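# Slide the door fully open without slamming it

## Task

Move the sliding door until it is completely open, and make sure it stays open by itself once the robot lets go. Nothing else in the scene may end up moved from where it began. Slamming the door in either direction is a failure, and so is the robot toppling over or finishing at a lean.

## Robot and tools

Robot: the LinearBot has an omnidirectional base (wheel motors are strong, 7 N m) and a column about 1.75 m tall. A carriage rides that column and carries two identical six-joint arms, each with a two-finger gripper. Its height is set by lift_m (0 to 1 m). The arm bases sit roughly 0.57 m + lift_m off the floor, and some carriage parts hang about 0.15 m lower. A hand can reach 0.78 m from its shoulder but only about 0.38 m below its arm base. A hand is about 0.16 m long and 0.1 m wide (0.14 m when open). The parked pose for joints 1 to 6 is 0, 0.05, 0.05, 1.45, 0, 0, and with both arms parked the robot occupies about 0.95 m across by 0.7 m front to back. Cameras: carriage_camera is fixed and looks ahead, tilted about 20 degrees down. left_wrist_camera and right_wrist_camera look out beyond their fingertips. All images are 504x504 pixels.

Frames: in the base frame the origin is on the floor below the base centre, with x ahead, y to the left and z up. left_hand and right_hand are the midpoints between each gripper's pads, given in this frame. Their quat_wxyz rotates base axes into hand axes: hand z runs along the fingers and hand y is the opening direction. An upright hand with joints 1, 5 and 6 at 0 reads (1, 0, 0, 0). The odometry frame is the base frame as it stood at scene start. base_odometry comes from wheel rotation, so slip is counted as travel; heading grows to the left and lies in -3.142 to 3.142. Hand readings drift from the truth, more when the arm is stretched far.

execute_actions: "actions" holds zero or one action object. An empty list just reports state and images. An action has "base", "joints" or both; they start together and may end at different times.
- "base" holds exactly one key, each an offset from where the base last reported itself: translate_m, metres, -2 to 2, forward positive; strafe_m, metres, -2 to 2, left positive; rotate_rad, radians, -6.3 to 6.3, counter-clockwise (left) positive.
- "joints" is a single dictionary for both arms, keyed by joint name. Values are absolute targets, and any subset may be sent: lift_m 0 to 1 m. For left_ and right_ alike: joint1_rad -2.617 to 3.054 (swing about vertical, 0 ahead, positive to the left); joint2_rad 0 to 3.141 (shoulder: 0 upper arm level pointing back, 1.57 vertical, 3.14 level pointing forward); joint3_rad 0 to 3.141 (elbow: 0 folded, 3.14 straight); joint4_rad -1.57 to 1.57 (wrist pitch, positive lifts the fingertips); joint5_rad -1.57 to 1.57 (wrist yaw, positive swings fingertips to the RIGHT); joint6_rad -2.094 to 2.094 (roll around the finger axis, positive clockwise when seen from the forearm); gripper_m 0 to 0.093 m (gap between pads).
A joint or base left out of an action may keep pushing toward an earlier target without the status showing it. Any unknown key or out-of-range number rejects the whole call and nothing moves. "cameras" is a list drawn from carriage_camera, left_wrist_camera, right_wrist_camera or "all". Omitted, null or ["all"] gives every camera, and [] gives none. The "pictures" line gives the order of the returned images. Once a result reports a stop, the later motion, wait and finished_scene calls of that same reply are skipped.

wait: seconds from 0 to 10. Nothing new is commanded, and the scene keeps running.

zoom_image: camera plus region [x0, y0, x1, y1] in pixels, with the origin at the top-left corner. The region may be up to 504 by 504, and only the latest full images can be zoomed.

finished_scene: pass the current scene's number. This is final, and the door must remain open without the robot's help.

Reading results: base_status and joint_status describe how the last accepted action ended. "done" means reached (for the base, the wheels turned the full amount even if they slipped; a move of 1 to 2 mm may fall short yet say done). "off_target" means it stopped away from the target and may still push. After "contact_stop" or "time_out" it keeps its resting spot. "joint command not followed" (with a "cause:" line) means a safety check blocked an arm's targets, usually because arm links came within millimetres of each other; the affected joints show "not_followed" and may be retried on later actions. The gripper still moves. To recover, first move only the blocked arm away, then the other arm in a separate action. on_its_own lists motions that this call did not command, and "held at" is the target being held. motor_effort is a percentage of each motor's maximum, positive toward larger joint values, with the peak in brackets. Readings are noisy and biased. Lift effort that keeps dropping while lowering means a hand is resting on something. drive_wheels (ignore its sign) that stays higher at rest than after free driving means the base is still pressing. Joint torques are raw drive outputs with offsets. "ARM HIT" flags a hard self-collision. MOTOR HOT appears from 75 °C. At 90 °C an arm halts for 10 s, and at 100 °C the arm goes limp; both are shown as OVER-TEMPERATURE FAULT, with "limit_stop_at_motor_heat" in joint_status. If that happens, send the targets again. Outstretched arms warm up quickly, even unloaded.

Cautions: arms and grippers have no contact stop; a blocked arm keeps forcing and snaps to its target once released. The base may coast about 0.3 m after an arm touches something, and turns do not watch the arms. After a blocked drive, reverse about 0.2 m (or turn back), repeat if still pressed, then retry. Never reverse under a table edge that the column could strike. Tipping is likeliest with a high carriage, stretched arms, loads or pulling, and only the images reveal a lean. Do not let the arms hit or squeeze each other. Move the door gently so it never slams. Disturb nothing else. Calibration in the session gives each camera's K, distortion and T_world_to_cam (base frame to camera), with small per-scene errors.

Each tool is called after ">>>" by a JSON object that holds its "op" and its "data".

## Session

>>> {"op": "execute_actions", "data": {"actions": []}}

Scene clock: 0.00 s.
Joint torques (N m, as the arm reports them, + toward a larger angle): no reading
base_odometry: x=+0.000 y=+0.000 heading=+0.000 (m, m, rad; odometry frame)
base_status: not commanded
joint_positions: lift_m=+0.302 left_joint1_rad=-0.009 left_joint2_rad=+0.046 left_joint3_rad=+0.042 left_joint4_rad=+1.486 left_joint5_rad=-0.014 left_joint6_rad=+0.012 left_gripper_m=+0.095 right_joint1_rad=+0.028 right_joint2_rad=+0.060 right_joint3_rad=+0.055 right_joint4_rad=+1.499 right_joint5_rad=+0.020 right_joint6_rad=+0.046 right_gripper_m=+0.094
joint_status: not commanded
motor_effort: lift_m=+30 drive_wheels=+3 (%)
left_hand: x=+0.2797 y=+0.3271 z=+1.2997 quat_wxyz=(+0.999, -0.006, +0.045, +0.002) (m; base frame)
right_hand: x=+0.2770 y=-0.3277 z=+1.3034 quat_wxyz=(+0.999, +0.010, +0.039, +0.037) (m; base frame)
pictures: carriage_camera, left_wrist_camera, right_wrist_camera
Images, in order (width x height): carriage_camera 504x504, left_wrist_camera 504x504, right_wrist_camera 504x504.

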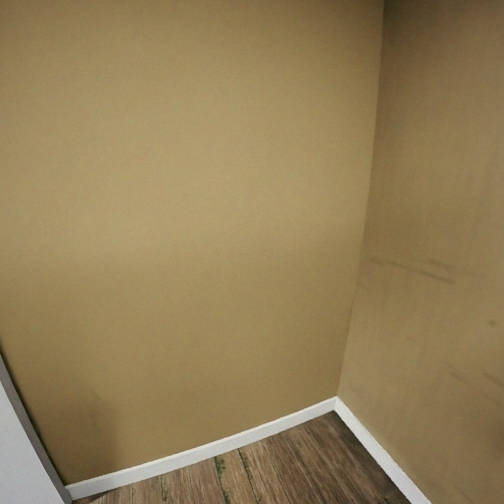

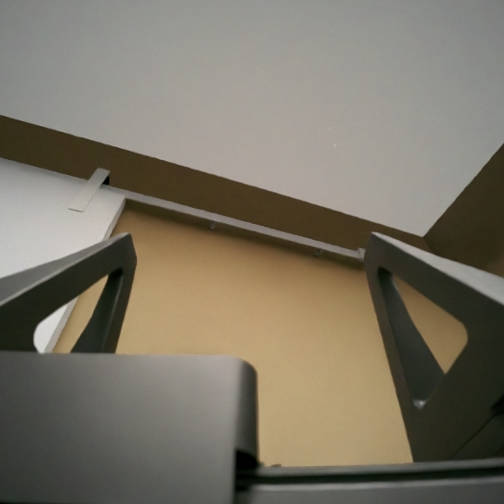

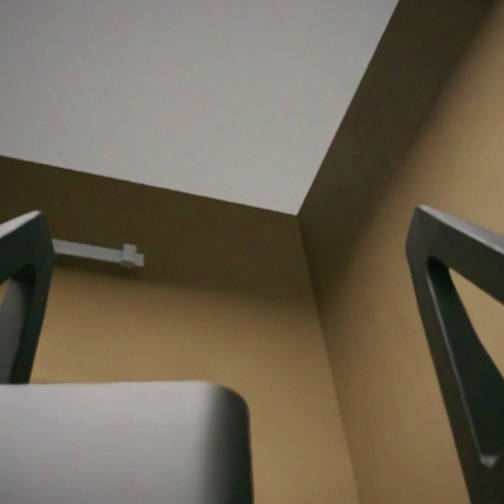

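>>> {"op": "execute_actions", "data": {"actions": [{"base": {"rotate_rad": 0.8}}]}}

Scene clock: 4.70 s.
Joint torques (N m, as the arm reports them, + toward a larger angle): left_arm=[-0.34  4.29  6.72 -0.22 -0.08 -0.03] | right_arm=[-0.1   5.22  5.76 -0.31  0.05  0.  ]
base_odometry: x=+0.000 y=+0.000 heading=+0.799 (m, m, rad; odometry frame)
base_status: done
joint_positions: lift_m=+0.302 left_joint1_rad=-0.009 left_joint2_rad=+0.046 left_joint3_rad=+0.042 left_joint4_rad=+1.486 left_joint5_rad=-0.014 left_joint6_rad=+0.012 left_gripper_m=+0.095 right_joint1_rad=+0.028 right_joint2_rad=+0.060 right_joint3_rad=+0.055 right_joint4_rad=+1.499 right_joint5_rad=+0.020 right_joint6_rad=+0.046 right_gripper_m=+0.094
joint_status: not commanded
motor_effort: lift_m=+30(30) drive_wheels=+10(28) (%)
left_hand: x=+0.2797 y=+0.3271 z=+1.2997 quat_wxyz=(+0.999, -0.006, +0.045, +0.002) (m; base frame)
right_hand: x=+0.2770 y=-0.3277 z=+1.3034 quat_wxyz=(+0.999, +0.010, +0.039, +0.037) (m; base frame)
pictures: carriage_camera, left_wrist_camera, right_wrist_camera
Images, in order (width x height): carriage_camera 504x504, left_wrist_camera 504x504, right_wrist_camera 504x504.

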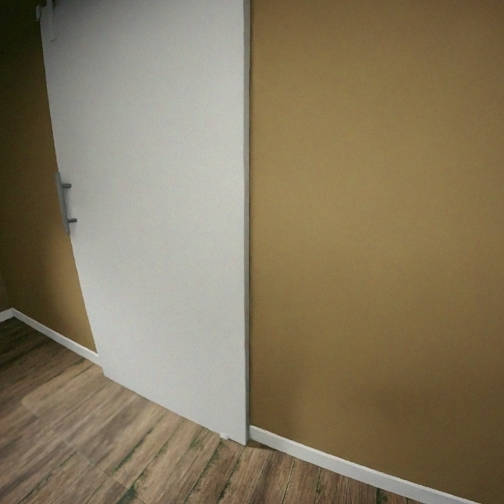

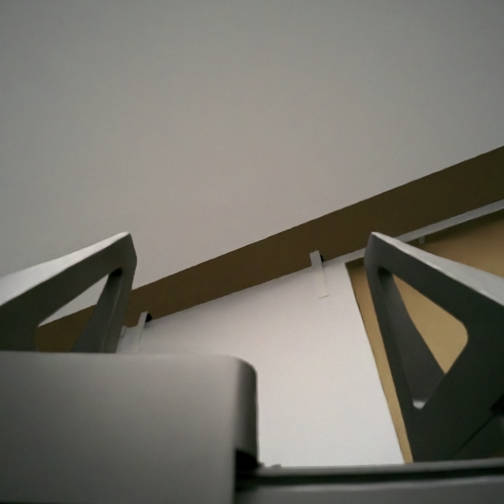

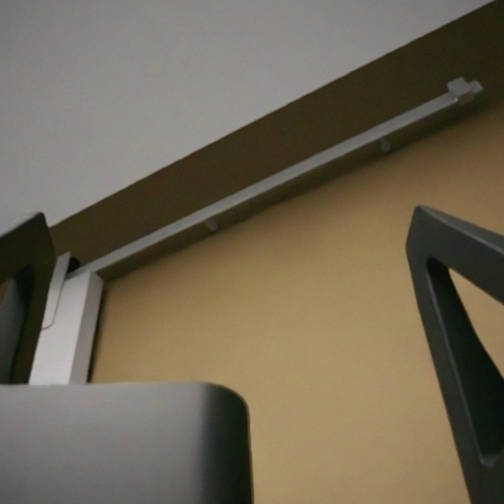

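>>> {"op": "execute_actions", "data": {"actions": [{"base": {"rotate_rad": -0.464}, "joints": {"left_joint2_rad": 1.4, "left_joint3_rad": 1.4, "left_joint4_rad": 0.0}}]}}

Scene clock: 59.70 s.
Joint torques (N m, as the arm reports them, + toward a larger angle): left_arm=[-0.34 -6.09 11.6   2.24 -0.08 -0.02] | right_arm=[-0.13  5.21  5.78 -0.29  0.05  0.  ]
base_odometry: x=+0.000 y=+0.000 heading=+0.337 (m, m, rad; odometry frame)
base_status: done
joint_positions: lift_m=+0.302 left_joint1_rad=-0.009 left_joint2_rad=+1.399 left_joint3_rad=+1.371 left_joint4_rad=-0.008 left_joint5_rad=-0.014 left_joint6_rad=+0.012 left_gripper_m=+0.095 right_joint1_rad=+0.028 right_joint2_rad=+0.060 right_joint3_rad=+0.055 right_joint4_rad=+1.498 right_joint5_rad=+0.020 right_joint6_rad=+0.046 right_gripper_m=+0.094
joint_status: all done
motor_effort: lift_m=+30(30) drive_wheels=-21(21) (%)
left_hand: x=+0.7233 y=+0.3229 z=+1.2881 quat_wxyz=(+0.694, +0.003, +0.720, +0.006) (m; base frame)
right_hand: x=+0.2772 y=-0.3277 z=+1.3034 quat_wxyz=(+0.999, +0.010, +0.039, +0.037) (m; base frame)
pictures: carriage_camera, left_wrist_camera, right_wrist_camera
camera_calibration (this result's frames):
left_wrist_camera: T_world_to_cam=[[-0.0110254, -0.999824, -0.0151959, 0.352599], [-0.64386, 0.0187257, -0.764914, 1.45149], [0.765064, 0.00135051, -0.643953, 0.393031], [0, 0, 0, 1]] pos_world=[0.637752, 0.324825, 1.36872]
right_wrist_camera: T_world_to_cam=[[0.0698898, -0.996004, -0.0555954, -0.271832], [0.732775, 0.0890749, -0.674616, 0.704762], [0.676872, 0.00640984, 0.736072, -1.01884], [0, 0, 0, 1]] pos_world=[0.192193, -0.326992, 1.21027]
Images, in order (width x height): carriage_camera 504x504, left_wrist_camera 504x504, right_wrist_camera 504x504.

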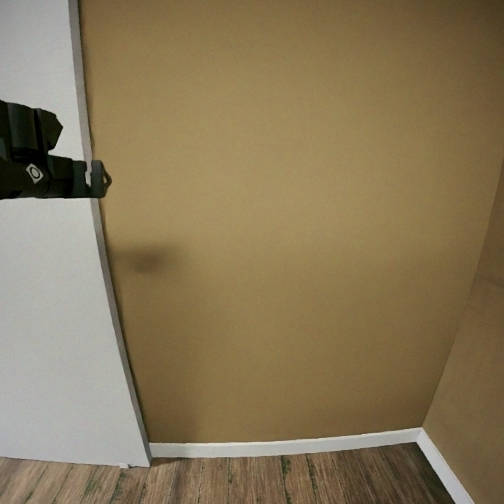

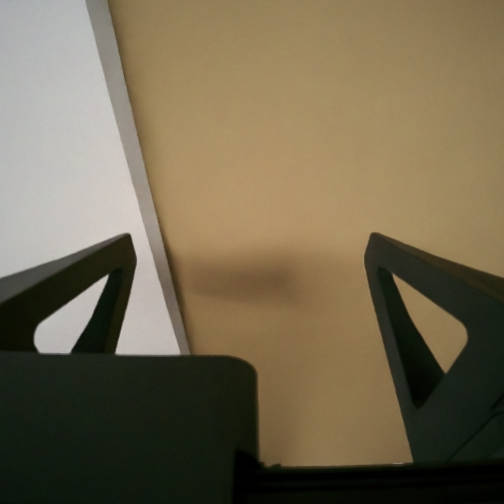

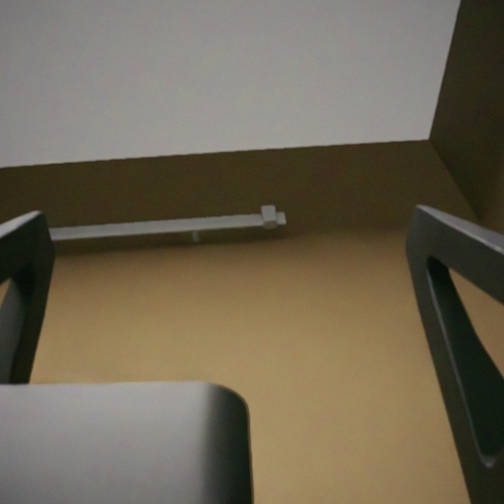

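>>> {"op": "execute_actions", "data": {"actions": [{"base": {"strafe_m": 1.1}, "joints": {"lift_m": 0.16}}]}}

Scene clock: 67.13 s.
Joint torques (N m, as the arm reports them, + toward a larger angle): left_arm=[-0.42 -5.94 10.41  2.27 -0.09 -0.03] | right_arm=[-0.1   5.22  5.78 -0.3   0.05  0.  ]
base_odometry: x=-0.365 y=+1.037 heading=+0.338 (m, m, rad; odometry frame)
base_status: done
joint_positions: lift_m=+0.160 left_joint1_rad=-0.009 left_joint2_rad=+1.399 left_joint3_rad=+1.382 left_joint4_rad=-0.013 left_joint5_rad=-0.014 left_joint6_rad=+0.012 left_gripper_m=+0.095 right_joint1_rad=+0.028 right_joint2_rad=+0.060 right_joint3_rad=+0.055 right_joint4_rad=+1.498 right_joint5_rad=+0.020 right_joint6_rad=+0.046 right_gripper_m=+0.094
joint_status: all done
motor_effort: lift_m=+26(26) drive_wheels=-11(20) (%)
left_hand: x=+0.7227 y=+0.3229 z=+1.1502 quat_wxyz=(+0.696, +0.003, +0.718, +0.006) (m; base frame)
right_hand: x=+0.2773 y=-0.3277 z=+1.1612 quat_wxyz=(+0.999, +0.010, +0.039, +0.037) (m; base frame)
pictures: carriage_camera, left_wrist_camera, right_wrist_camera
camera_calibration (this result's frames):
carriage_camera: T_world_to_cam=[[-0.0480079, -0.998829, 0.00591163, 0.0019129], [-0.310664, 0.00930637, -0.950474, 1.14706], [0.949307, -0.0474668, -0.310747, 0.171297], [0, 0, 0, 1]] pos_world=[0.193827, -0.000633349, 1.14347]
left_wrist_camera: T_world_to_cam=[[-0.0109327, -0.999825, -0.0152053, 0.350446], [-0.63918, 0.0186815, -0.76883, 1.34677], [0.76898, 0.00131354, -0.639272, 0.296456], [0, 0, 0, 1]] pos_world=[0.636688, 0.324835, 1.23028]
right_wrist_camera: T_world_to_cam=[[0.0698686, -0.996005, -0.0556113, -0.27972], [0.732518, 0.0890676, -0.674896, 0.609129], [0.677153, 0.00641778, 0.735814, -0.913982], [0, 0, 0, 1]] pos_world=[0.192251, -0.32699, 1.06806]
Images, in order (width x height): carriage_camera 504x504, left_wrist_camera 504x504, right_wrist_camera 504x504.

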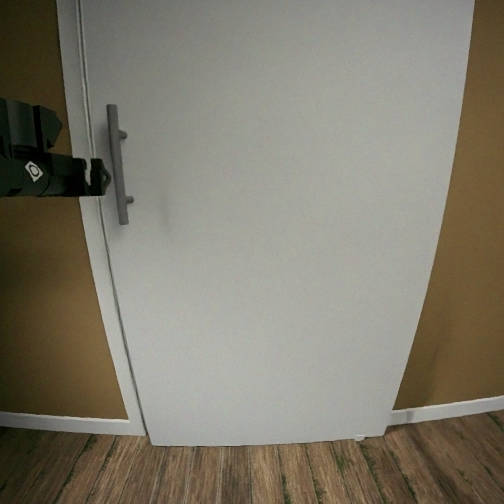

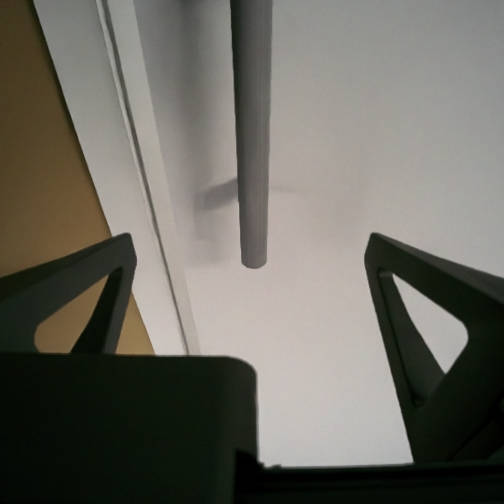

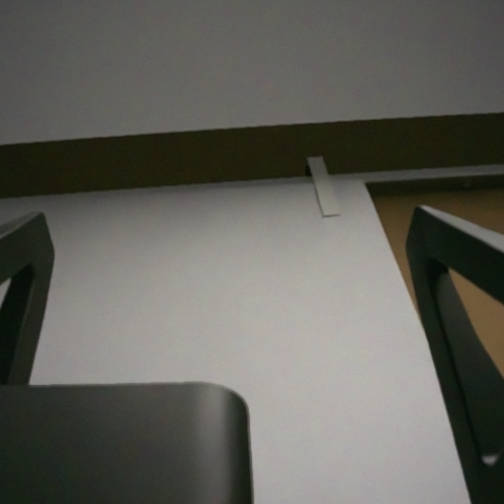

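>>> {"op": "execute_actions", "data": {"actions": [{"base": {"translate_m": 0.13}, "joints": {"lift_m": 0.18}}]}}

Scene clock: 77.87 s.
Joint torques (N m, as the arm reports them, + toward a larger angle): left_arm=[-0.32 -6.13 10.4   2.25 -0.1  -0.03] | right_arm=[-0.11  5.22  5.8  -0.3   0.06  0.  ]
base_odometry: x=-0.243 y=+1.081 heading=+0.339 (m, m, rad; odometry frame)
base_status: done
joint_positions: lift_m=+0.180 left_joint1_rad=-0.009 left_joint2_rad=+1.399 left_joint3_rad=+1.382 left_joint4_rad=-0.008 left_joint5_rad=-0.014 left_joint6_rad=+0.012 left_gripper_m=+0.095 right_joint1_rad=+0.028 right_joint2_rad=+0.060 right_joint3_rad=+0.055 right_joint4_rad=+1.499 right_joint5_rad=+0.020 right_joint6_rad=+0.046 right_gripper_m=+0.094
joint_status: all done
motor_effort: lift_m=+31(39) drive_wheels=-8(14) (%)
left_hand: x=+0.7227 y=+0.3230 z=+1.1711 quat_wxyz=(+0.698, +0.003, +0.716, +0.006) (m; base frame)
right_hand: x=+0.2771 y=-0.3277 z=+1.1808 quat_wxyz=(+0.999, +0.010, +0.039, +0.037) (m; base frame)
pictures: carriage_camera, left_wrist_camera, right_wrist_camera
camera_calibration (this result's frames):
carriage_camera: T_world_to_cam=[[-0.0480079, -0.998829, 0.00591163, 0.00179712], [-0.310664, 0.00930637, -0.950474, 1.16567], [0.949307, -0.0474668, -0.310747, 0.177383], [0, 0, 0, 1]] pos_world=[0.193827, -0.000633349, 1.16305]
left_wrist_camera: T_world_to_cam=[[-0.0104701, -0.999829, -0.0152223, 0.350517], [-0.635072, 0.0184076, -0.772234, 1.36396], [0.772382, 0.00158189, -0.635156, 0.302422], [0, 0, 0, 1]] pos_world=[0.636297, 0.324871, 1.25072]
right_wrist_camera: T_world_to_cam=[[0.069911, -0.996004, -0.0555795, -0.278671], [0.733032, 0.0890822, -0.674335, 0.621694], [0.676592, 0.0064019, 0.736331, -0.928736], [0, 0, 0, 1]] pos_world=[0.192135, -0.326994, 1.0876]
Images, in order (width x height): carriage_camera 504x504, left_wrist_camera 504x504, right_wrist_camera 504x504.

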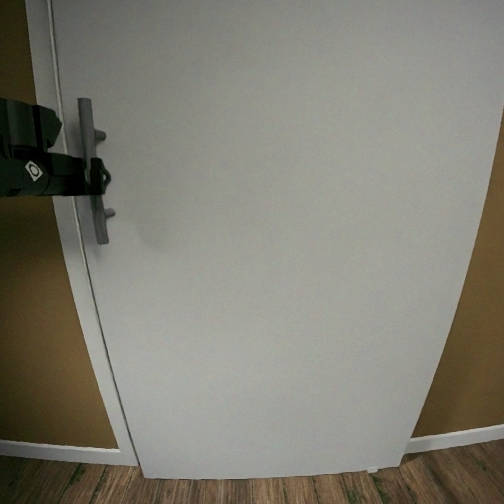

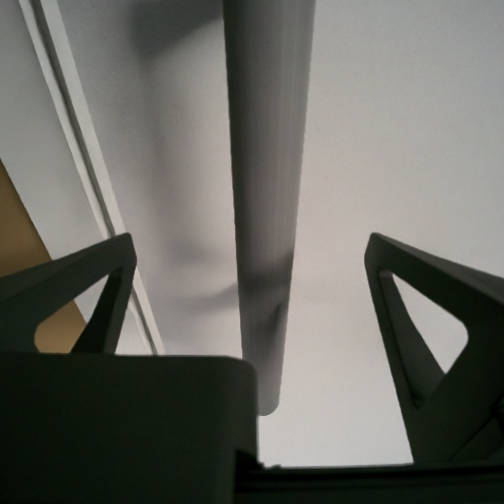

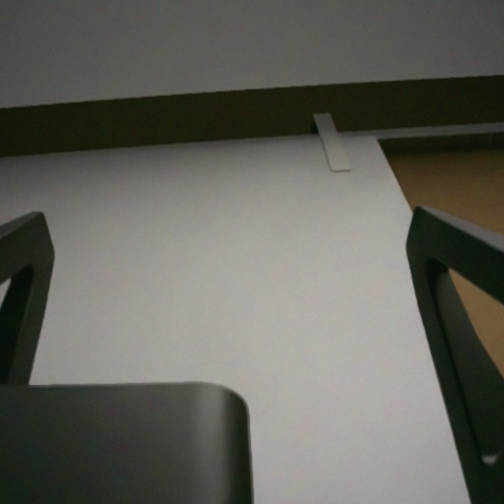

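>>> {"op": "execute_actions", "data": {"actions": [{"base": {"translate_m": 0.045}}]}}

Scene clock: 85.67 s.
Joint torques (N m, as the arm reports them, + toward a larger angle): left_arm=[-0.29 -6.09 10.49  2.2  -0.08 -0.03] | right_arm=[-0.09  5.22  5.79 -0.31  0.04  0.  ]
base_odometry: x=-0.201 y=+1.096 heading=+0.340 (m, m, rad; odometry frame)
base_status: done
joint_positions: lift_m=+0.180 left_joint1_rad=-0.009 left_joint2_rad=+1.399 left_joint3_rad=+1.382 left_joint4_rad=-0.008 left_joint5_rad=-0.014 left_joint6_rad=+0.012 left_gripper_m=+0.095 right_joint1_rad=+0.028 right_joint2_rad=+0.060 right_joint3_rad=+0.055 right_joint4_rad=+1.499 right_joint5_rad=+0.020 right_joint6_rad=+0.046 right_gripper_m=+0.094
joint_status: not commanded
motor_effort: lift_m=+31(31) drive_wheels=-8(14) (%)
left_hand: x=+0.7227 y=+0.3230 z=+1.1709 quat_wxyz=(+0.698, +0.003, +0.716, +0.006) (m; base frame)
right_hand: x=+0.2770 y=-0.3277 z=+1.1808 quat_wxyz=(+0.999, +0.010, +0.039, +0.037) (m; base frame)
pictures: carriage_camera, left_wrist_camera, right_wrist_camera
camera_calibration (this result's frames):
carriage_camera: T_world_to_cam=[[-0.0480079, -0.998829, 0.00591163, 0.00179712], [-0.310664, 0.00930637, -0.950474, 1.16567], [0.949307, -0.0474668, -0.310747, 0.177383], [0, 0, 0, 1]] pos_world=[0.193827, -0.000633349, 1.16305]
left_wrist_camera: T_world_to_cam=[[-0.0104817, -0.999829, -0.0152215, 0.350521], [-0.635661, 0.0184132, -0.771749, 1.36367], [0.771897, 0.00158647, -0.635745, 0.303345], [0, 0, 0, 1]] pos_world=[0.636353, 0.324871, 1.25059]
right_wrist_camera: T_world_to_cam=[[0.0699322, -0.996003, -0.0555636, -0.278691], [0.733289, 0.0890895, -0.674055, 0.621367], [0.676311, 0.00639395, 0.736589, -0.928907], [0, 0, 0, 1]] pos_world=[0.192078, -0.326995, 1.08757]
Images, in order (width x height): carriage_camera 504x504, left_wrist_camera 504x504, right_wrist_camera 504x504.

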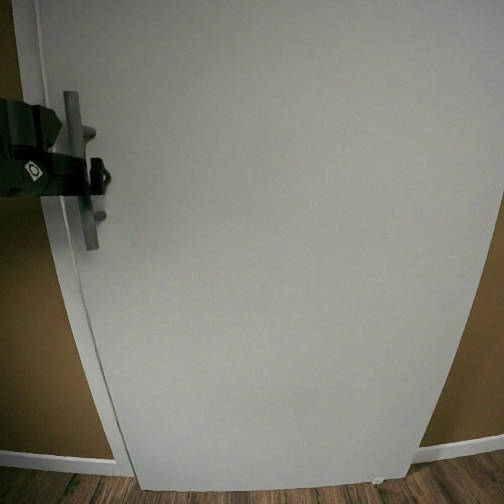

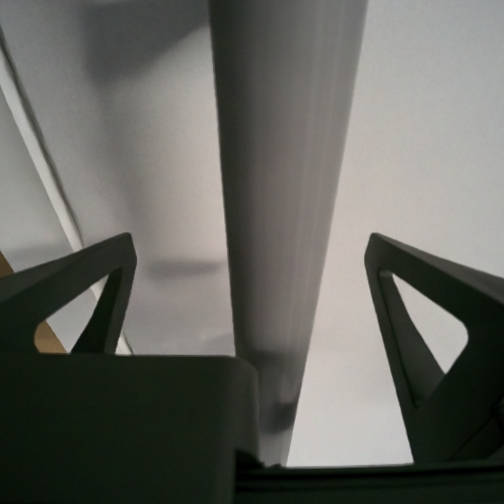

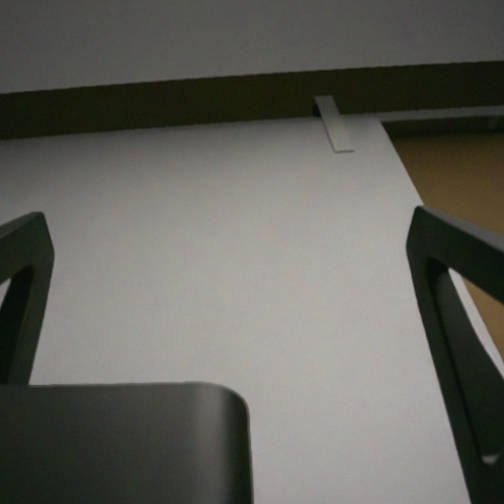

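Now close the gripper.

>>> {"op": "execute_actions", "data": {"actions": [{"joints": {"left_gripper_m": 0.0}}]}}

Scene clock: 93.13 s.
Joint torques (N m, as the arm reports them, + toward a larger angle): left_arm=[ 0.52 -6.07 10.39  2.19 -0.25  0.09] | right_arm=[-0.13  5.22  5.78 -0.31  0.05  0.  ]
base_odometry: x=-0.201 y=+1.096 heading=+0.340 (m, m, rad; odometry frame)
base_status: not commanded
joint_positions: lift_m=+0.180 left_joint1_rad=-0.018 left_joint2_rad=+1.399 left_joint3_rad=+1.382 left_joint4_rad=-0.009 left_joint5_rad=+0.007 left_joint6_rad=+0.001 left_gripper_m=+0.022 right_joint1_rad=+0.028 right_joint2_rad=+0.060 right_joint3_rad=+0.055 right_joint4_rad=+1.499 right_joint5_rad=+0.020 right_joint6_rad=+0.046 right_gripper_m=+0.094
joint_status: left_gripper_m off_target (ended at +0.022, target +0.000)
motor_effort: lift_m=+31(31) drive_wheels=-8(8) (%)
left_hand: x=+0.7226 y=+0.3154 z=+1.1708 quat_wxyz=(+0.698, +0.009, +0.716, -0.008) (m; base frame)
right_hand: x=+0.2771 y=-0.3277 z=+1.1808 quat_wxyz=(+0.999, +0.010, +0.039, +0.037) (m; base frame)
pictures: carriage_camera, left_wrist_camera, right_wrist_camera
camera_calibration (this result's frames):
carriage_camera: T_world_to_cam=[[-0.0480079, -0.998829, 0.00591163, 0.00179712], [-0.310664, 0.00930637, -0.950474, 1.16567], [0.949307, -0.0474668, -0.310747, 0.177383], [0, 0, 0, 1]] pos_world=[0.193827, -0.000633349, 1.16305]
left_wrist_camera: T_world_to_cam=[[-0.0395613, -0.999211, -0.0036179, 0.35023], [-0.635665, 0.0279609, -0.771459, 1.36026], [0.770951, -0.0282202, -0.636269, 0.314005], [0, 0, 0, 1]] pos_world=[0.63644, 0.32078, 1.25044]
right_wrist_camera: T_world_to_cam=[[0.069911, -0.996004, -0.0555795, -0.278671], [0.733032, 0.0890822, -0.674335, 0.621694], [0.676592, 0.0064019, 0.736331, -0.928736], [0, 0, 0, 1]] pos_world=[0.192135, -0.326994, 1.0876]
Images, in order (width x height): carriage_camera 504x504, left_wrist_camera 504x504, right_wrist_camera 504x504.

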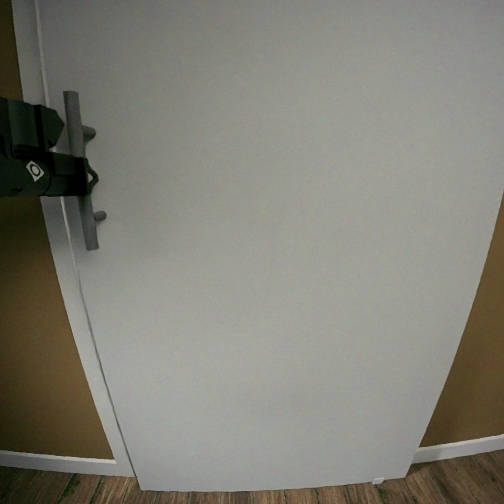

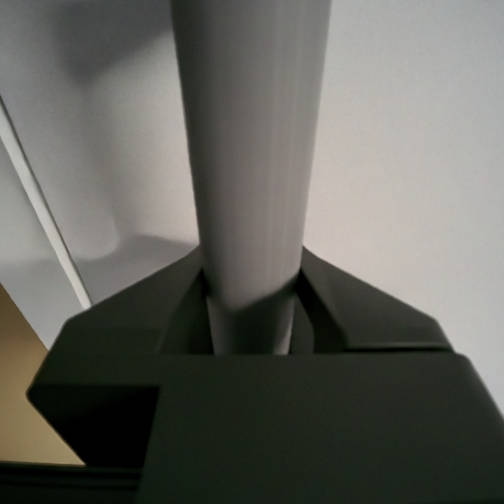

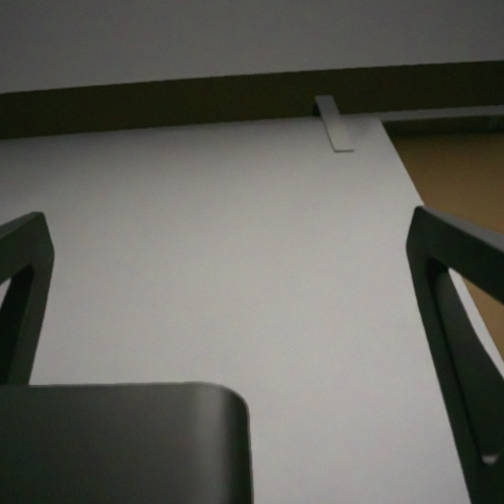

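>>> {"op": "execute_actions", "data": {"actions": [{"base": {"strafe_m": -0.5}}]}}

Scene clock: 97.77 s.
Joint torques (N m, as the arm reports them, + toward a larger angle): left_arm=[-2.14 -7.59 10.46  2.    0.51  0.14] | right_arm=[-0.12  5.18  5.8  -0.31  0.04  0.  ]
base_odometry: x=-0.175 y=+1.026 heading=+0.341 (m, m, rad; odometry frame)
base_status: strafe_m contact_stop (by the wheels' count: -0.074 of -0.500)
joint_positions: lift_m=+0.180 left_joint1_rad=+0.008 left_joint2_rad=+1.413 left_joint3_rad=+1.382 left_joint4_rad=+0.014 left_joint5_rad=-0.086 left_joint6_rad=-0.004 left_gripper_m=+0.022 right_joint1_rad=+0.028 right_joint2_rad=+0.061 right_joint3_rad=+0.055 right_joint4_rad=+1.499 right_joint5_rad=+0.022 right_joint6_rad=+0.046 right_gripper_m=+0.094
joint_status: not commanded
motor_effort: lift_m=+31(31) drive_wheels=+3(17) (%)
left_hand: x=+0.7263 y=+0.3433 z=+1.1705 quat_wxyz=(+0.701, -0.034, +0.712, +0.032) (m; base frame)
right_hand: x=+0.2771 y=-0.3280 z=+1.1808 quat_wxyz=(+0.999, +0.011, +0.039, +0.037) (m; base frame)
pictures: carriage_camera, left_wrist_camera, right_wrist_camera
camera_calibration (this result's frames):
carriage_camera: T_world_to_cam=[[-0.0480079, -0.998829, 0.00591163, 0.00179686], [-0.310664, 0.00930637, -0.950474, 1.16571], [0.949307, -0.0474668, -0.310747, 0.177397], [0, 0, 0, 1]] pos_world=[0.193827, -0.000633349, 1.1631]
left_wrist_camera: T_world_to_cam=[[0.0787088, -0.996898, -0.000366121, 0.287721], [-0.626579, -0.0491851, -0.777805, 1.38892], [0.775374, 0.0614495, -0.628506, 0.268661], [0, 0, 0, 1]] pos_world=[0.639308, 0.338633, 1.24927]
right_wrist_camera: T_world_to_cam=[[0.0697599, -0.995907, -0.0574764, -0.276683], [0.733009, 0.0902549, -0.674204, 0.621962], [0.676632, 0.00490173, 0.736305, -0.929265], [0, 0, 0, 1]] pos_world=[0.192168, -0.327131, 1.08765]
Images, in order (width x height): carriage_camera 504x504, left_wrist_camera 504x504, right_wrist_camera 504x504.

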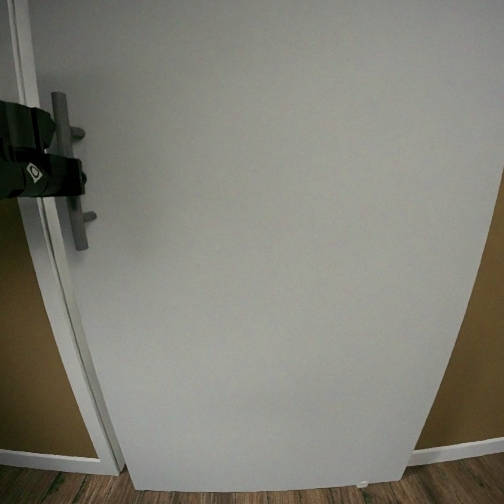

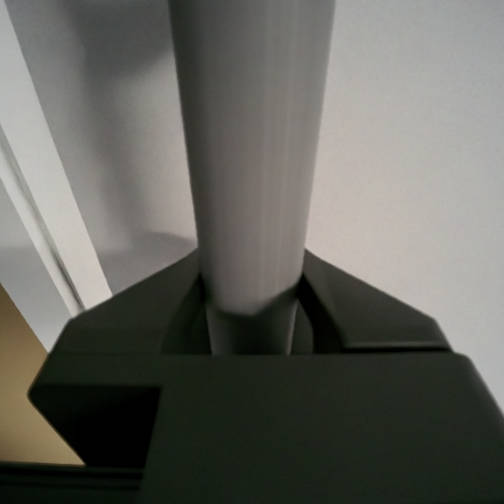

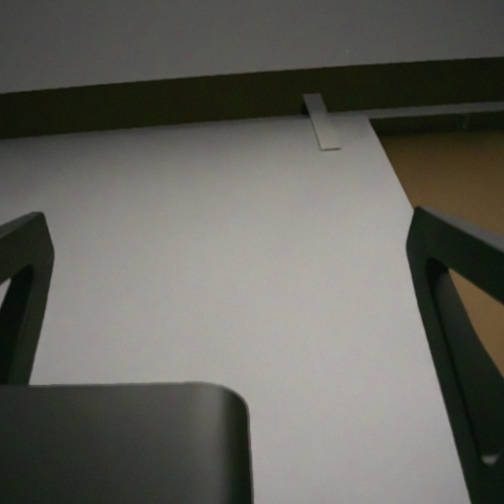

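>>> {"op": "execute_actions", "data": {"actions": [{"base": {"strafe_m": -0.4}, "joints": {"left_joint1_rad": -0.01, "left_joint5_rad": 0.0}}]}}

Scene clock: 106.87 s.
Joint torques (N m, as the arm reports them, + toward a larger angle): left_arm=[ 2.19 -7.43 10.46  2.   -0.97  0.11] | right_arm=[-0.11  5.17  5.79 -0.3   0.03  0.  ]
base_odometry: x=-0.041 y=+0.650 heading=+0.341 (m, m, rad; odometry frame)
base_status: done
joint_positions: lift_m=+0.180 left_joint1_rad=-0.035 left_joint2_rad=+1.413 left_joint3_rad=+1.382 left_joint4_rad=+0.014 left_joint5_rad=+0.102 left_joint6_rad=-0.001 left_gripper_m=+0.020 right_joint1_rad=+0.028 right_joint2_rad=+0.061 right_joint3_rad=+0.055 right_joint4_rad=+1.499 right_joint5_rad=+0.022 right_joint6_rad=+0.046 right_gripper_m=+0.094
joint_status: left_joint1_rad off_target (ended at -0.036, target -0.010); left_joint5_rad off_target (ended at +0.102, target +0.000)
motor_effort: lift_m=+31(31) drive_wheels=-3(19) (%)
left_hand: x=+0.7253 y=+0.2907 z=+1.1704 quat_wxyz=(+0.700, +0.048, +0.711, -0.049) (m; base frame)
right_hand: x=+0.2771 y=-0.3280 z=+1.1808 quat_wxyz=(+0.999, +0.011, +0.039, +0.037) (m; base frame)
pictures: carriage_camera, left_wrist_camera, right_wrist_camera
camera_calibration (this result's frames):
carriage_camera: T_world_to_cam=[[-0.0480079, -0.998829, 0.00591163, 0.00179686], [-0.310664, 0.00930637, -0.950474, 1.16571], [0.949307, -0.0474668, -0.310747, 0.177396], [0, 0, 0, 1]] pos_world=[0.193827, -0.000633349, 1.16309]
left_wrist_camera: T_world_to_cam=[[-0.152196, -0.98835, -0.00034511, 0.40033], [-0.621416, 0.0959635, -0.777582, 1.3394], [0.768556, -0.118131, -0.628782, 0.33013], [0, 0, 0, 1]] pos_world=[0.639528, 0.306132, 1.24921]
right_wrist_camera: T_world_to_cam=[[0.0697599, -0.995907, -0.0574764, -0.276683], [0.733009, 0.0902549, -0.674204, 0.621962], [0.676632, 0.00490173, 0.736305, -0.929264], [0, 0, 0, 1]] pos_world=[0.192168, -0.327131, 1.08765]
Images, in order (width x height): carriage_camera 504x504, left_wrist_camera 504x504, right_wrist_camera 504x504.

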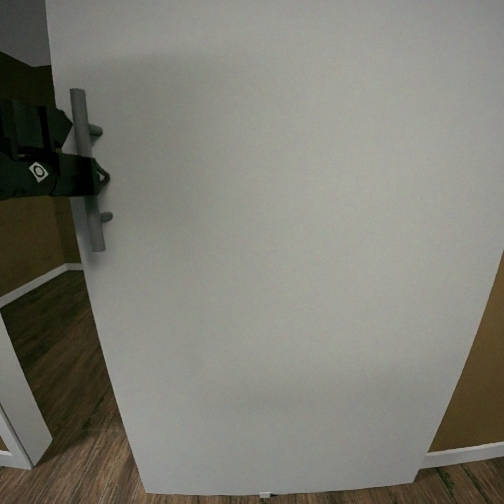

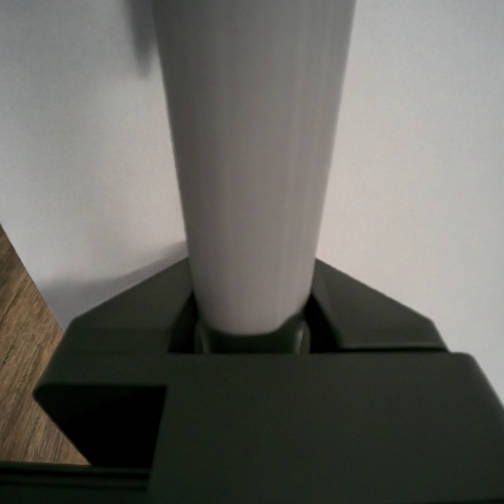

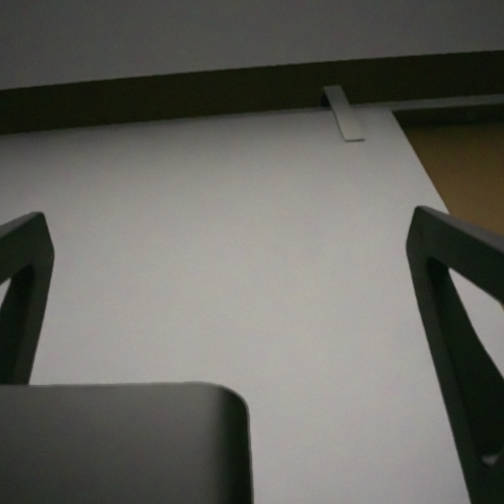

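>>> {"op": "execute_actions", "data": {"actions": [{"base": {"strafe_m": -0.33}, "joints": {"left_joint1_rad": -0.01, "left_joint5_rad": 0.0}}]}}

Scene clock: 113.43 s.
Joint torques (N m, as the arm reports them, + toward a larger angle): left_arm=[-0.68 -7.92 10.47  1.91  0.31  0.15] | right_arm=[-0.13  5.13  5.74 -0.31  0.02 -0.01]
base_odometry: x=-0.007 y=+0.557 heading=+0.342 (m, m, rad; odometry frame)
base_status: strafe_m contact_stop (by the wheels' count: -0.098 of -0.330)
joint_positions: lift_m=+0.180 left_joint1_rad=-0.007 left_joint2_rad=+1.418 left_joint3_rad=+1.382 left_joint4_rad=+0.024 left_joint5_rad=-0.046 left_joint6_rad=-0.005 left_gripper_m=+0.020 right_joint1_rad=+0.029 right_joint2_rad=+0.062 right_joint3_rad=+0.055 right_joint4_rad=+1.500 right_joint5_rad=+0.023 right_joint6_rad=+0.046 right_gripper_m=+0.094
joint_status: left_joint5_rad off_target (ended at -0.046, target +0.000); the others done
motor_effort: lift_m=+30(31) drive_wheels=+1(18) (%)
left_hand: x=+0.7285 y=+0.3296 z=+1.1705 quat_wxyz=(+0.703, -0.015, +0.711, +0.012) (m; base frame)
right_hand: x=+0.2771 y=-0.3283 z=+1.1810 quat_wxyz=(+0.999, +0.012, +0.039, +0.037) (m; base frame)
pictures: carriage_camera, left_wrist_camera, right_wrist_camera
camera_calibration (this result's frames):
carriage_camera: T_world_to_cam=[[-0.0480079, -0.998829, 0.00591163, 0.00179665], [-0.310664, 0.00930637, -0.950474, 1.16575], [0.949307, -0.0474668, -0.310747, 0.177408], [0, 0, 0, 1]] pos_world=[0.193827, -0.000633349, 1.16313]
left_wrist_camera: T_world_to_cam=[[0.0242543, -0.999705, 0.00155195, 0.31224], [-0.625037, -0.0163758, -0.780423, 1.38077], [0.780218, 0.0179586, -0.62525, 0.274823], [0, 0, 0, 1]] pos_world=[0.641039, 0.329824, 1.24894]
right_wrist_camera: T_world_to_cam=[[0.0700414, -0.995799, -0.0589779, -0.275189], [0.733213, 0.0914799, -0.673817, 0.622087], [0.676382, 0.0039517, 0.73654, -0.92991], [0, 0, 0, 1]] pos_world=[0.192126, -0.327267, 1.08786]
Images, in order (width x height): carriage_camera 504x504, left_wrist_camera 504x504, right_wrist_camera 504x504.

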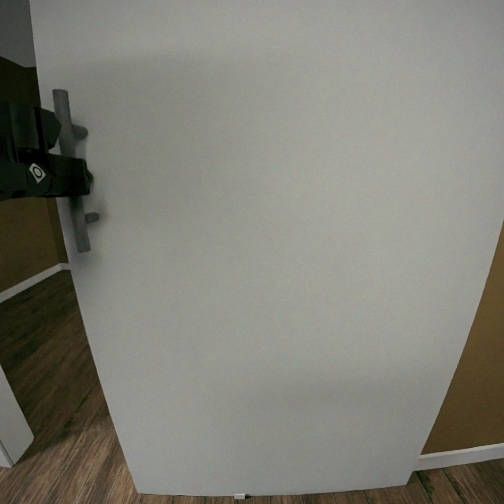

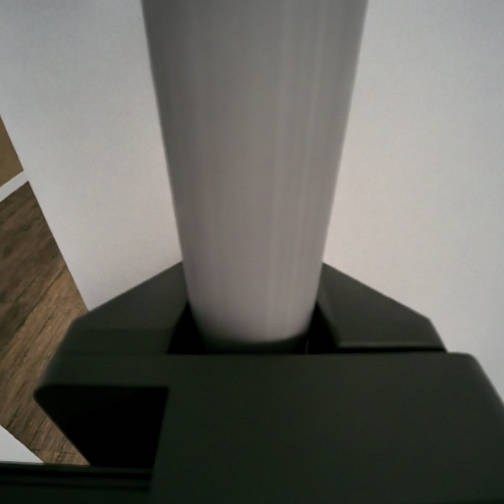

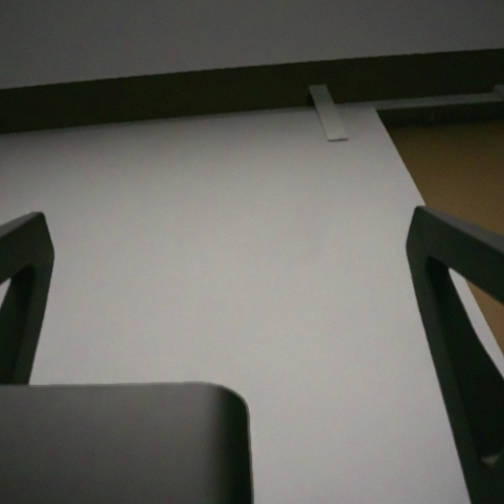

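>>> {"op": "execute_actions", "data": {"actions": [{"base": {"strafe_m": -0.27}, "joints": {"left_joint1_rad": -0.02, "left_joint5_rad": 0.01}}]}}

Scene clock: 121.93 s.
Joint torques (N m, as the arm reports them, + toward a larger angle): left_arm=[ 2.55 -6.03 10.42  2.31 -0.98  0.1 ] | right_arm=[-0.15  5.15  5.75 -0.31  0.01  0.  ]
base_odometry: x=+0.084 y=+0.303 heading=+0.342 (m, m, rad; odometry frame)
base_status: done
joint_positions: lift_m=+0.180 left_joint1_rad=-0.051 left_joint2_rad=+1.399 left_joint3_rad=+1.382 left_joint4_rad=-0.016 left_joint5_rad=+0.113 left_joint6_rad=+0.000 left_gripper_m=+0.020 right_joint1_rad=+0.029 right_joint2_rad=+0.062 right_joint3_rad=+0.055 right_joint4_rad=+1.500 right_joint5_rad=+0.023 right_joint6_rad=+0.046 right_gripper_m=+0.094
joint_status: left_joint1_rad off_target (ended at -0.051, target -0.020); left_joint5_rad off_target (ended at +0.113, target +0.010)
motor_effort: lift_m=+30(30) drive_wheels=-4(20) (%)
left_hand: x=+0.7199 y=+0.2820 z=+1.1694 quat_wxyz=(+0.693, +0.057, +0.716, -0.058) (m; base frame)
right_hand: x=+0.2771 y=-0.3283 z=+1.1810 quat_wxyz=(+0.999, +0.012, +0.039, +0.037) (m; base frame)
pictures: carriage_camera, left_wrist_camera, right_wrist_camera
camera_calibration (this result's frames):
carriage_camera: T_world_to_cam=[[-0.0480079, -0.998829, 0.00591163, 0.00179665], [-0.310664, 0.00930637, -0.950474, 1.16575], [0.949307, -0.0474668, -0.310747, 0.177407], [0, 0, 0, 1]] pos_world=[0.193827, -0.000633349, 1.16313]
left_wrist_camera: T_world_to_cam=[[-0.177778, -0.98407, 0.00149483, 0.405928], [-0.631038, 0.112835, -0.767502, 1.32647], [0.755106, -0.137388, -0.641045, 0.362059], [0, 0, 0, 1]] pos_world=[0.635828, 0.299531, 1.24956]
right_wrist_camera: T_world_to_cam=[[0.0700414, -0.995799, -0.0589779, -0.275189], [0.733213, 0.0914799, -0.673817, 0.622087], [0.676382, 0.0039517, 0.73654, -0.929909], [0, 0, 0, 1]] pos_world=[0.192126, -0.327267, 1.08786]
Images, in order (width x height): carriage_camera 504x504, left_wrist_camera 504x504, right_wrist_camera 504x504.

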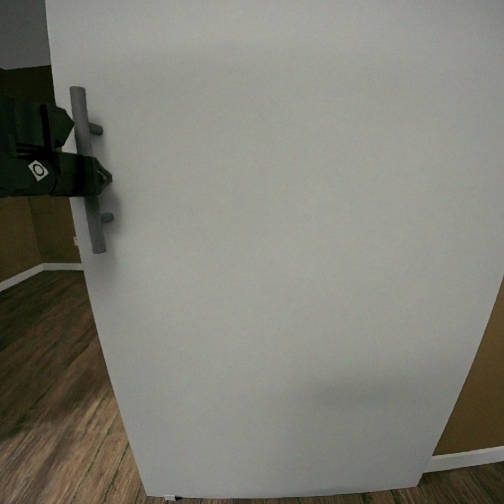

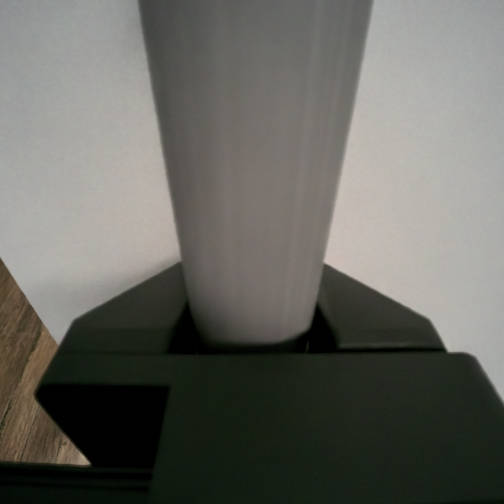

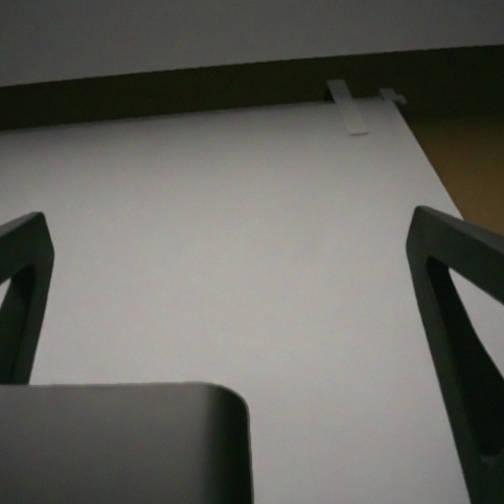

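>>> {"op": "execute_actions", "data": {"actions": [{"base": {"strafe_m": -0.09}, "joints": {"left_joint1_rad": -0.01, "left_joint5_rad": 0.0}}]}}

Scene clock: 128.87 s.
Joint torques (N m, as the arm reports them, + toward a larger angle): left_arm=[-1.55 -5.28 10.41  2.45  0.51  0.17] | right_arm=[-0.15  5.15  5.73 -0.31  0.02  0.  ]
base_odometry: x=+0.114 y=+0.218 heading=+0.342 (m, m, rad; odometry frame)
base_status: done
joint_positions: lift_m=+0.180 left_joint1_rad=+0.001 left_joint2_rad=+1.391 left_joint3_rad=+1.382 left_joint4_rad=-0.032 left_joint5_rad=-0.068 left_joint6_rad=-0.007 left_gripper_m=+0.020 right_joint1_rad=+0.029 right_joint2_rad=+0.062 right_joint3_rad=+0.055 right_joint4_rad=+1.500 right_joint5_rad=+0.023 right_joint6_rad=+0.046 right_gripper_m=+0.094
joint_status: left_joint5_rad off_target (ended at -0.068, target +0.000); the others done
motor_effort: lift_m=+30(30) drive_wheels=-2(11) (%)
left_hand: x=+0.7197 y=+0.3371 z=+1.1688 quat_wxyz=(+0.692, -0.027, +0.721, +0.023) (m; base frame)
right_hand: x=+0.2771 y=-0.3283 z=+1.1810 quat_wxyz=(+0.999, +0.012, +0.039, +0.037) (m; base frame)
pictures: carriage_camera, left_wrist_camera, right_wrist_camera
camera_calibration (this result's frames):
carriage_camera: T_world_to_cam=[[-0.0480079, -0.998829, 0.00591163, 0.00179665], [-0.310664, 0.00930637, -0.950474, 1.16575], [0.949307, -0.0474668, -0.310747, 0.177407], [0, 0, 0, 1]] pos_world=[0.193827, -0.000633349, 1.16313]
left_wrist_camera: T_world_to_cam=[[0.0544726, -0.998513, 0.00201946, 0.297221], [-0.646499, -0.0368101, -0.762026, 1.37485], [0.760967, 0.0402039, -0.647543, 0.312958], [0, 0, 0, 1]] pos_world=[0.6345, 0.334805, 1.24973]
right_wrist_camera: T_world_to_cam=[[0.0700414, -0.995799, -0.0589779, -0.275189], [0.733213, 0.0914799, -0.673817, 0.622087], [0.676382, 0.0039517, 0.73654, -0.929909], [0, 0, 0, 1]] pos_world=[0.192126, -0.327267, 1.08786]
Images, in order (width x height): carriage_camera 504x504, left_wrist_camera 504x504, right_wrist_camera 504x504.

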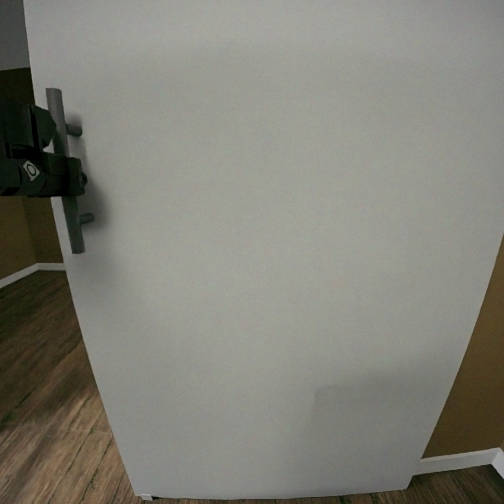

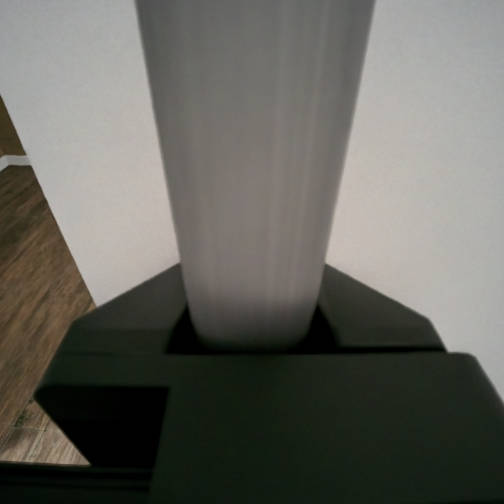

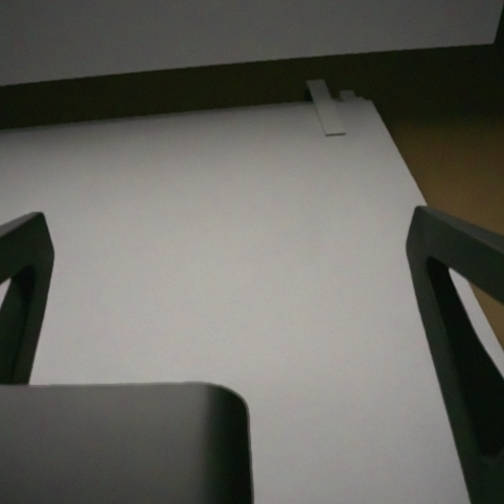

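>>> {"op": "execute_actions", "data": {"actions": [{"base": {"strafe_m": -0.05}, "joints": {"left_joint1_rad": -0.02, "left_joint5_rad": 0.01}}]}}

Scene clock: 132.90 s.
Joint torques (N m, as the arm reports them, + toward a larger angle): left_arm=[-6.93 -5.3  10.46  2.43  0.92  0.19] | right_arm=[-0.14  5.15  5.7  -0.3   0.02  0.  ]
base_odometry: x=+0.131 y=+0.171 heading=+0.343 (m, m, rad; odometry frame)
base_status: done
joint_positions: lift_m=+0.180 left_joint1_rad=+0.046 left_joint2_rad=+1.392 left_joint3_rad=+1.382 left_joint4_rad=-0.027 left_joint5_rad=-0.106 left_joint6_rad=-0.008 left_gripper_m=+0.020 right_joint1_rad=+0.029 right_joint2_rad=+0.062 right_joint3_rad=+0.055 right_joint4_rad=+1.500 right_joint5_rad=+0.023 right_joint6_rad=+0.046 right_gripper_m=+0.094
joint_status: left_joint1_rad off_target (ended at +0.046, target -0.020); left_joint5_rad off_target (ended at -0.106, target +0.010)
motor_effort: lift_m=+30(30) drive_wheels=+5(13) (%)
left_hand: x=+0.7180 y=+0.3645 z=+1.1697 quat_wxyz=(+0.692, -0.056, +0.718, +0.051) (m; base frame)
right_hand: x=+0.2771 y=-0.3283 z=+1.1810 quat_wxyz=(+0.999, +0.012, +0.039, +0.037) (m; base frame)
pictures: carriage_camera, left_wrist_camera, right_wrist_camera
camera_calibration (this result's frames):
carriage_camera: T_world_to_cam=[[-0.0480079, -0.998829, 0.00591163, 0.00179665], [-0.310664, 0.00930637, -0.950474, 1.16575], [0.949307, -0.0474668, -0.310747, 0.177407], [0, 0, 0, 1]] pos_world=[0.193827, -0.000633349, 1.16313]
left_wrist_camera: T_world_to_cam=[[0.136856, -0.990589, 0.00202017, 0.262629], [-0.637984, -0.0897013, -0.764807, 1.39193], [0.757791, 0.10338, -0.644256, 0.289065], [0, 0, 0, 1]] pos_world=[0.633033, 0.355132, 1.25026]
right_wrist_camera: T_world_to_cam=[[0.0700414, -0.995799, -0.0589779, -0.275189], [0.733213, 0.0914799, -0.673817, 0.622087], [0.676382, 0.0039517, 0.73654, -0.929909], [0, 0, 0, 1]] pos_world=[0.192126, -0.327267, 1.08786]
Images, in order (width x height): carriage_camera 504x504, left_wrist_camera 504x504, right_wrist_camera 504x504.

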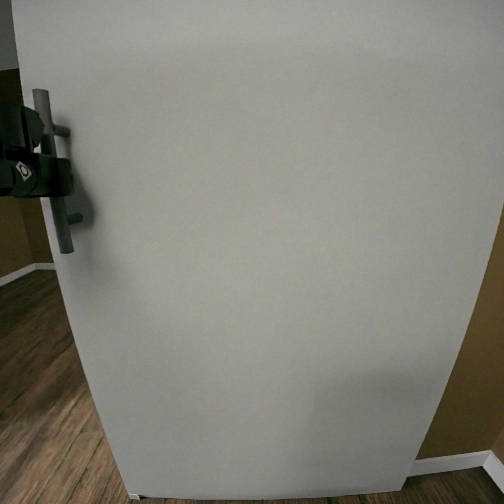

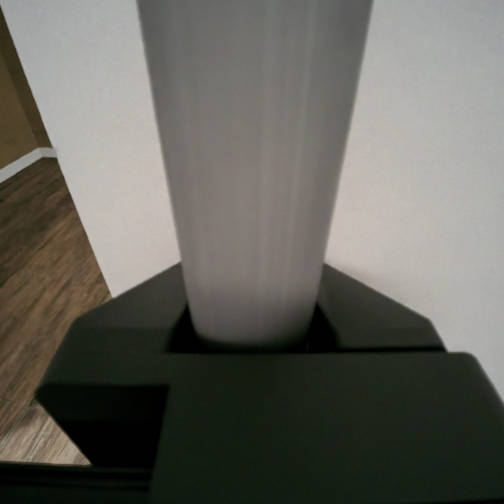

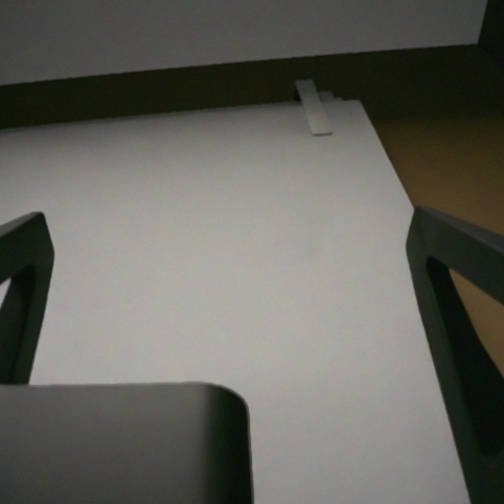

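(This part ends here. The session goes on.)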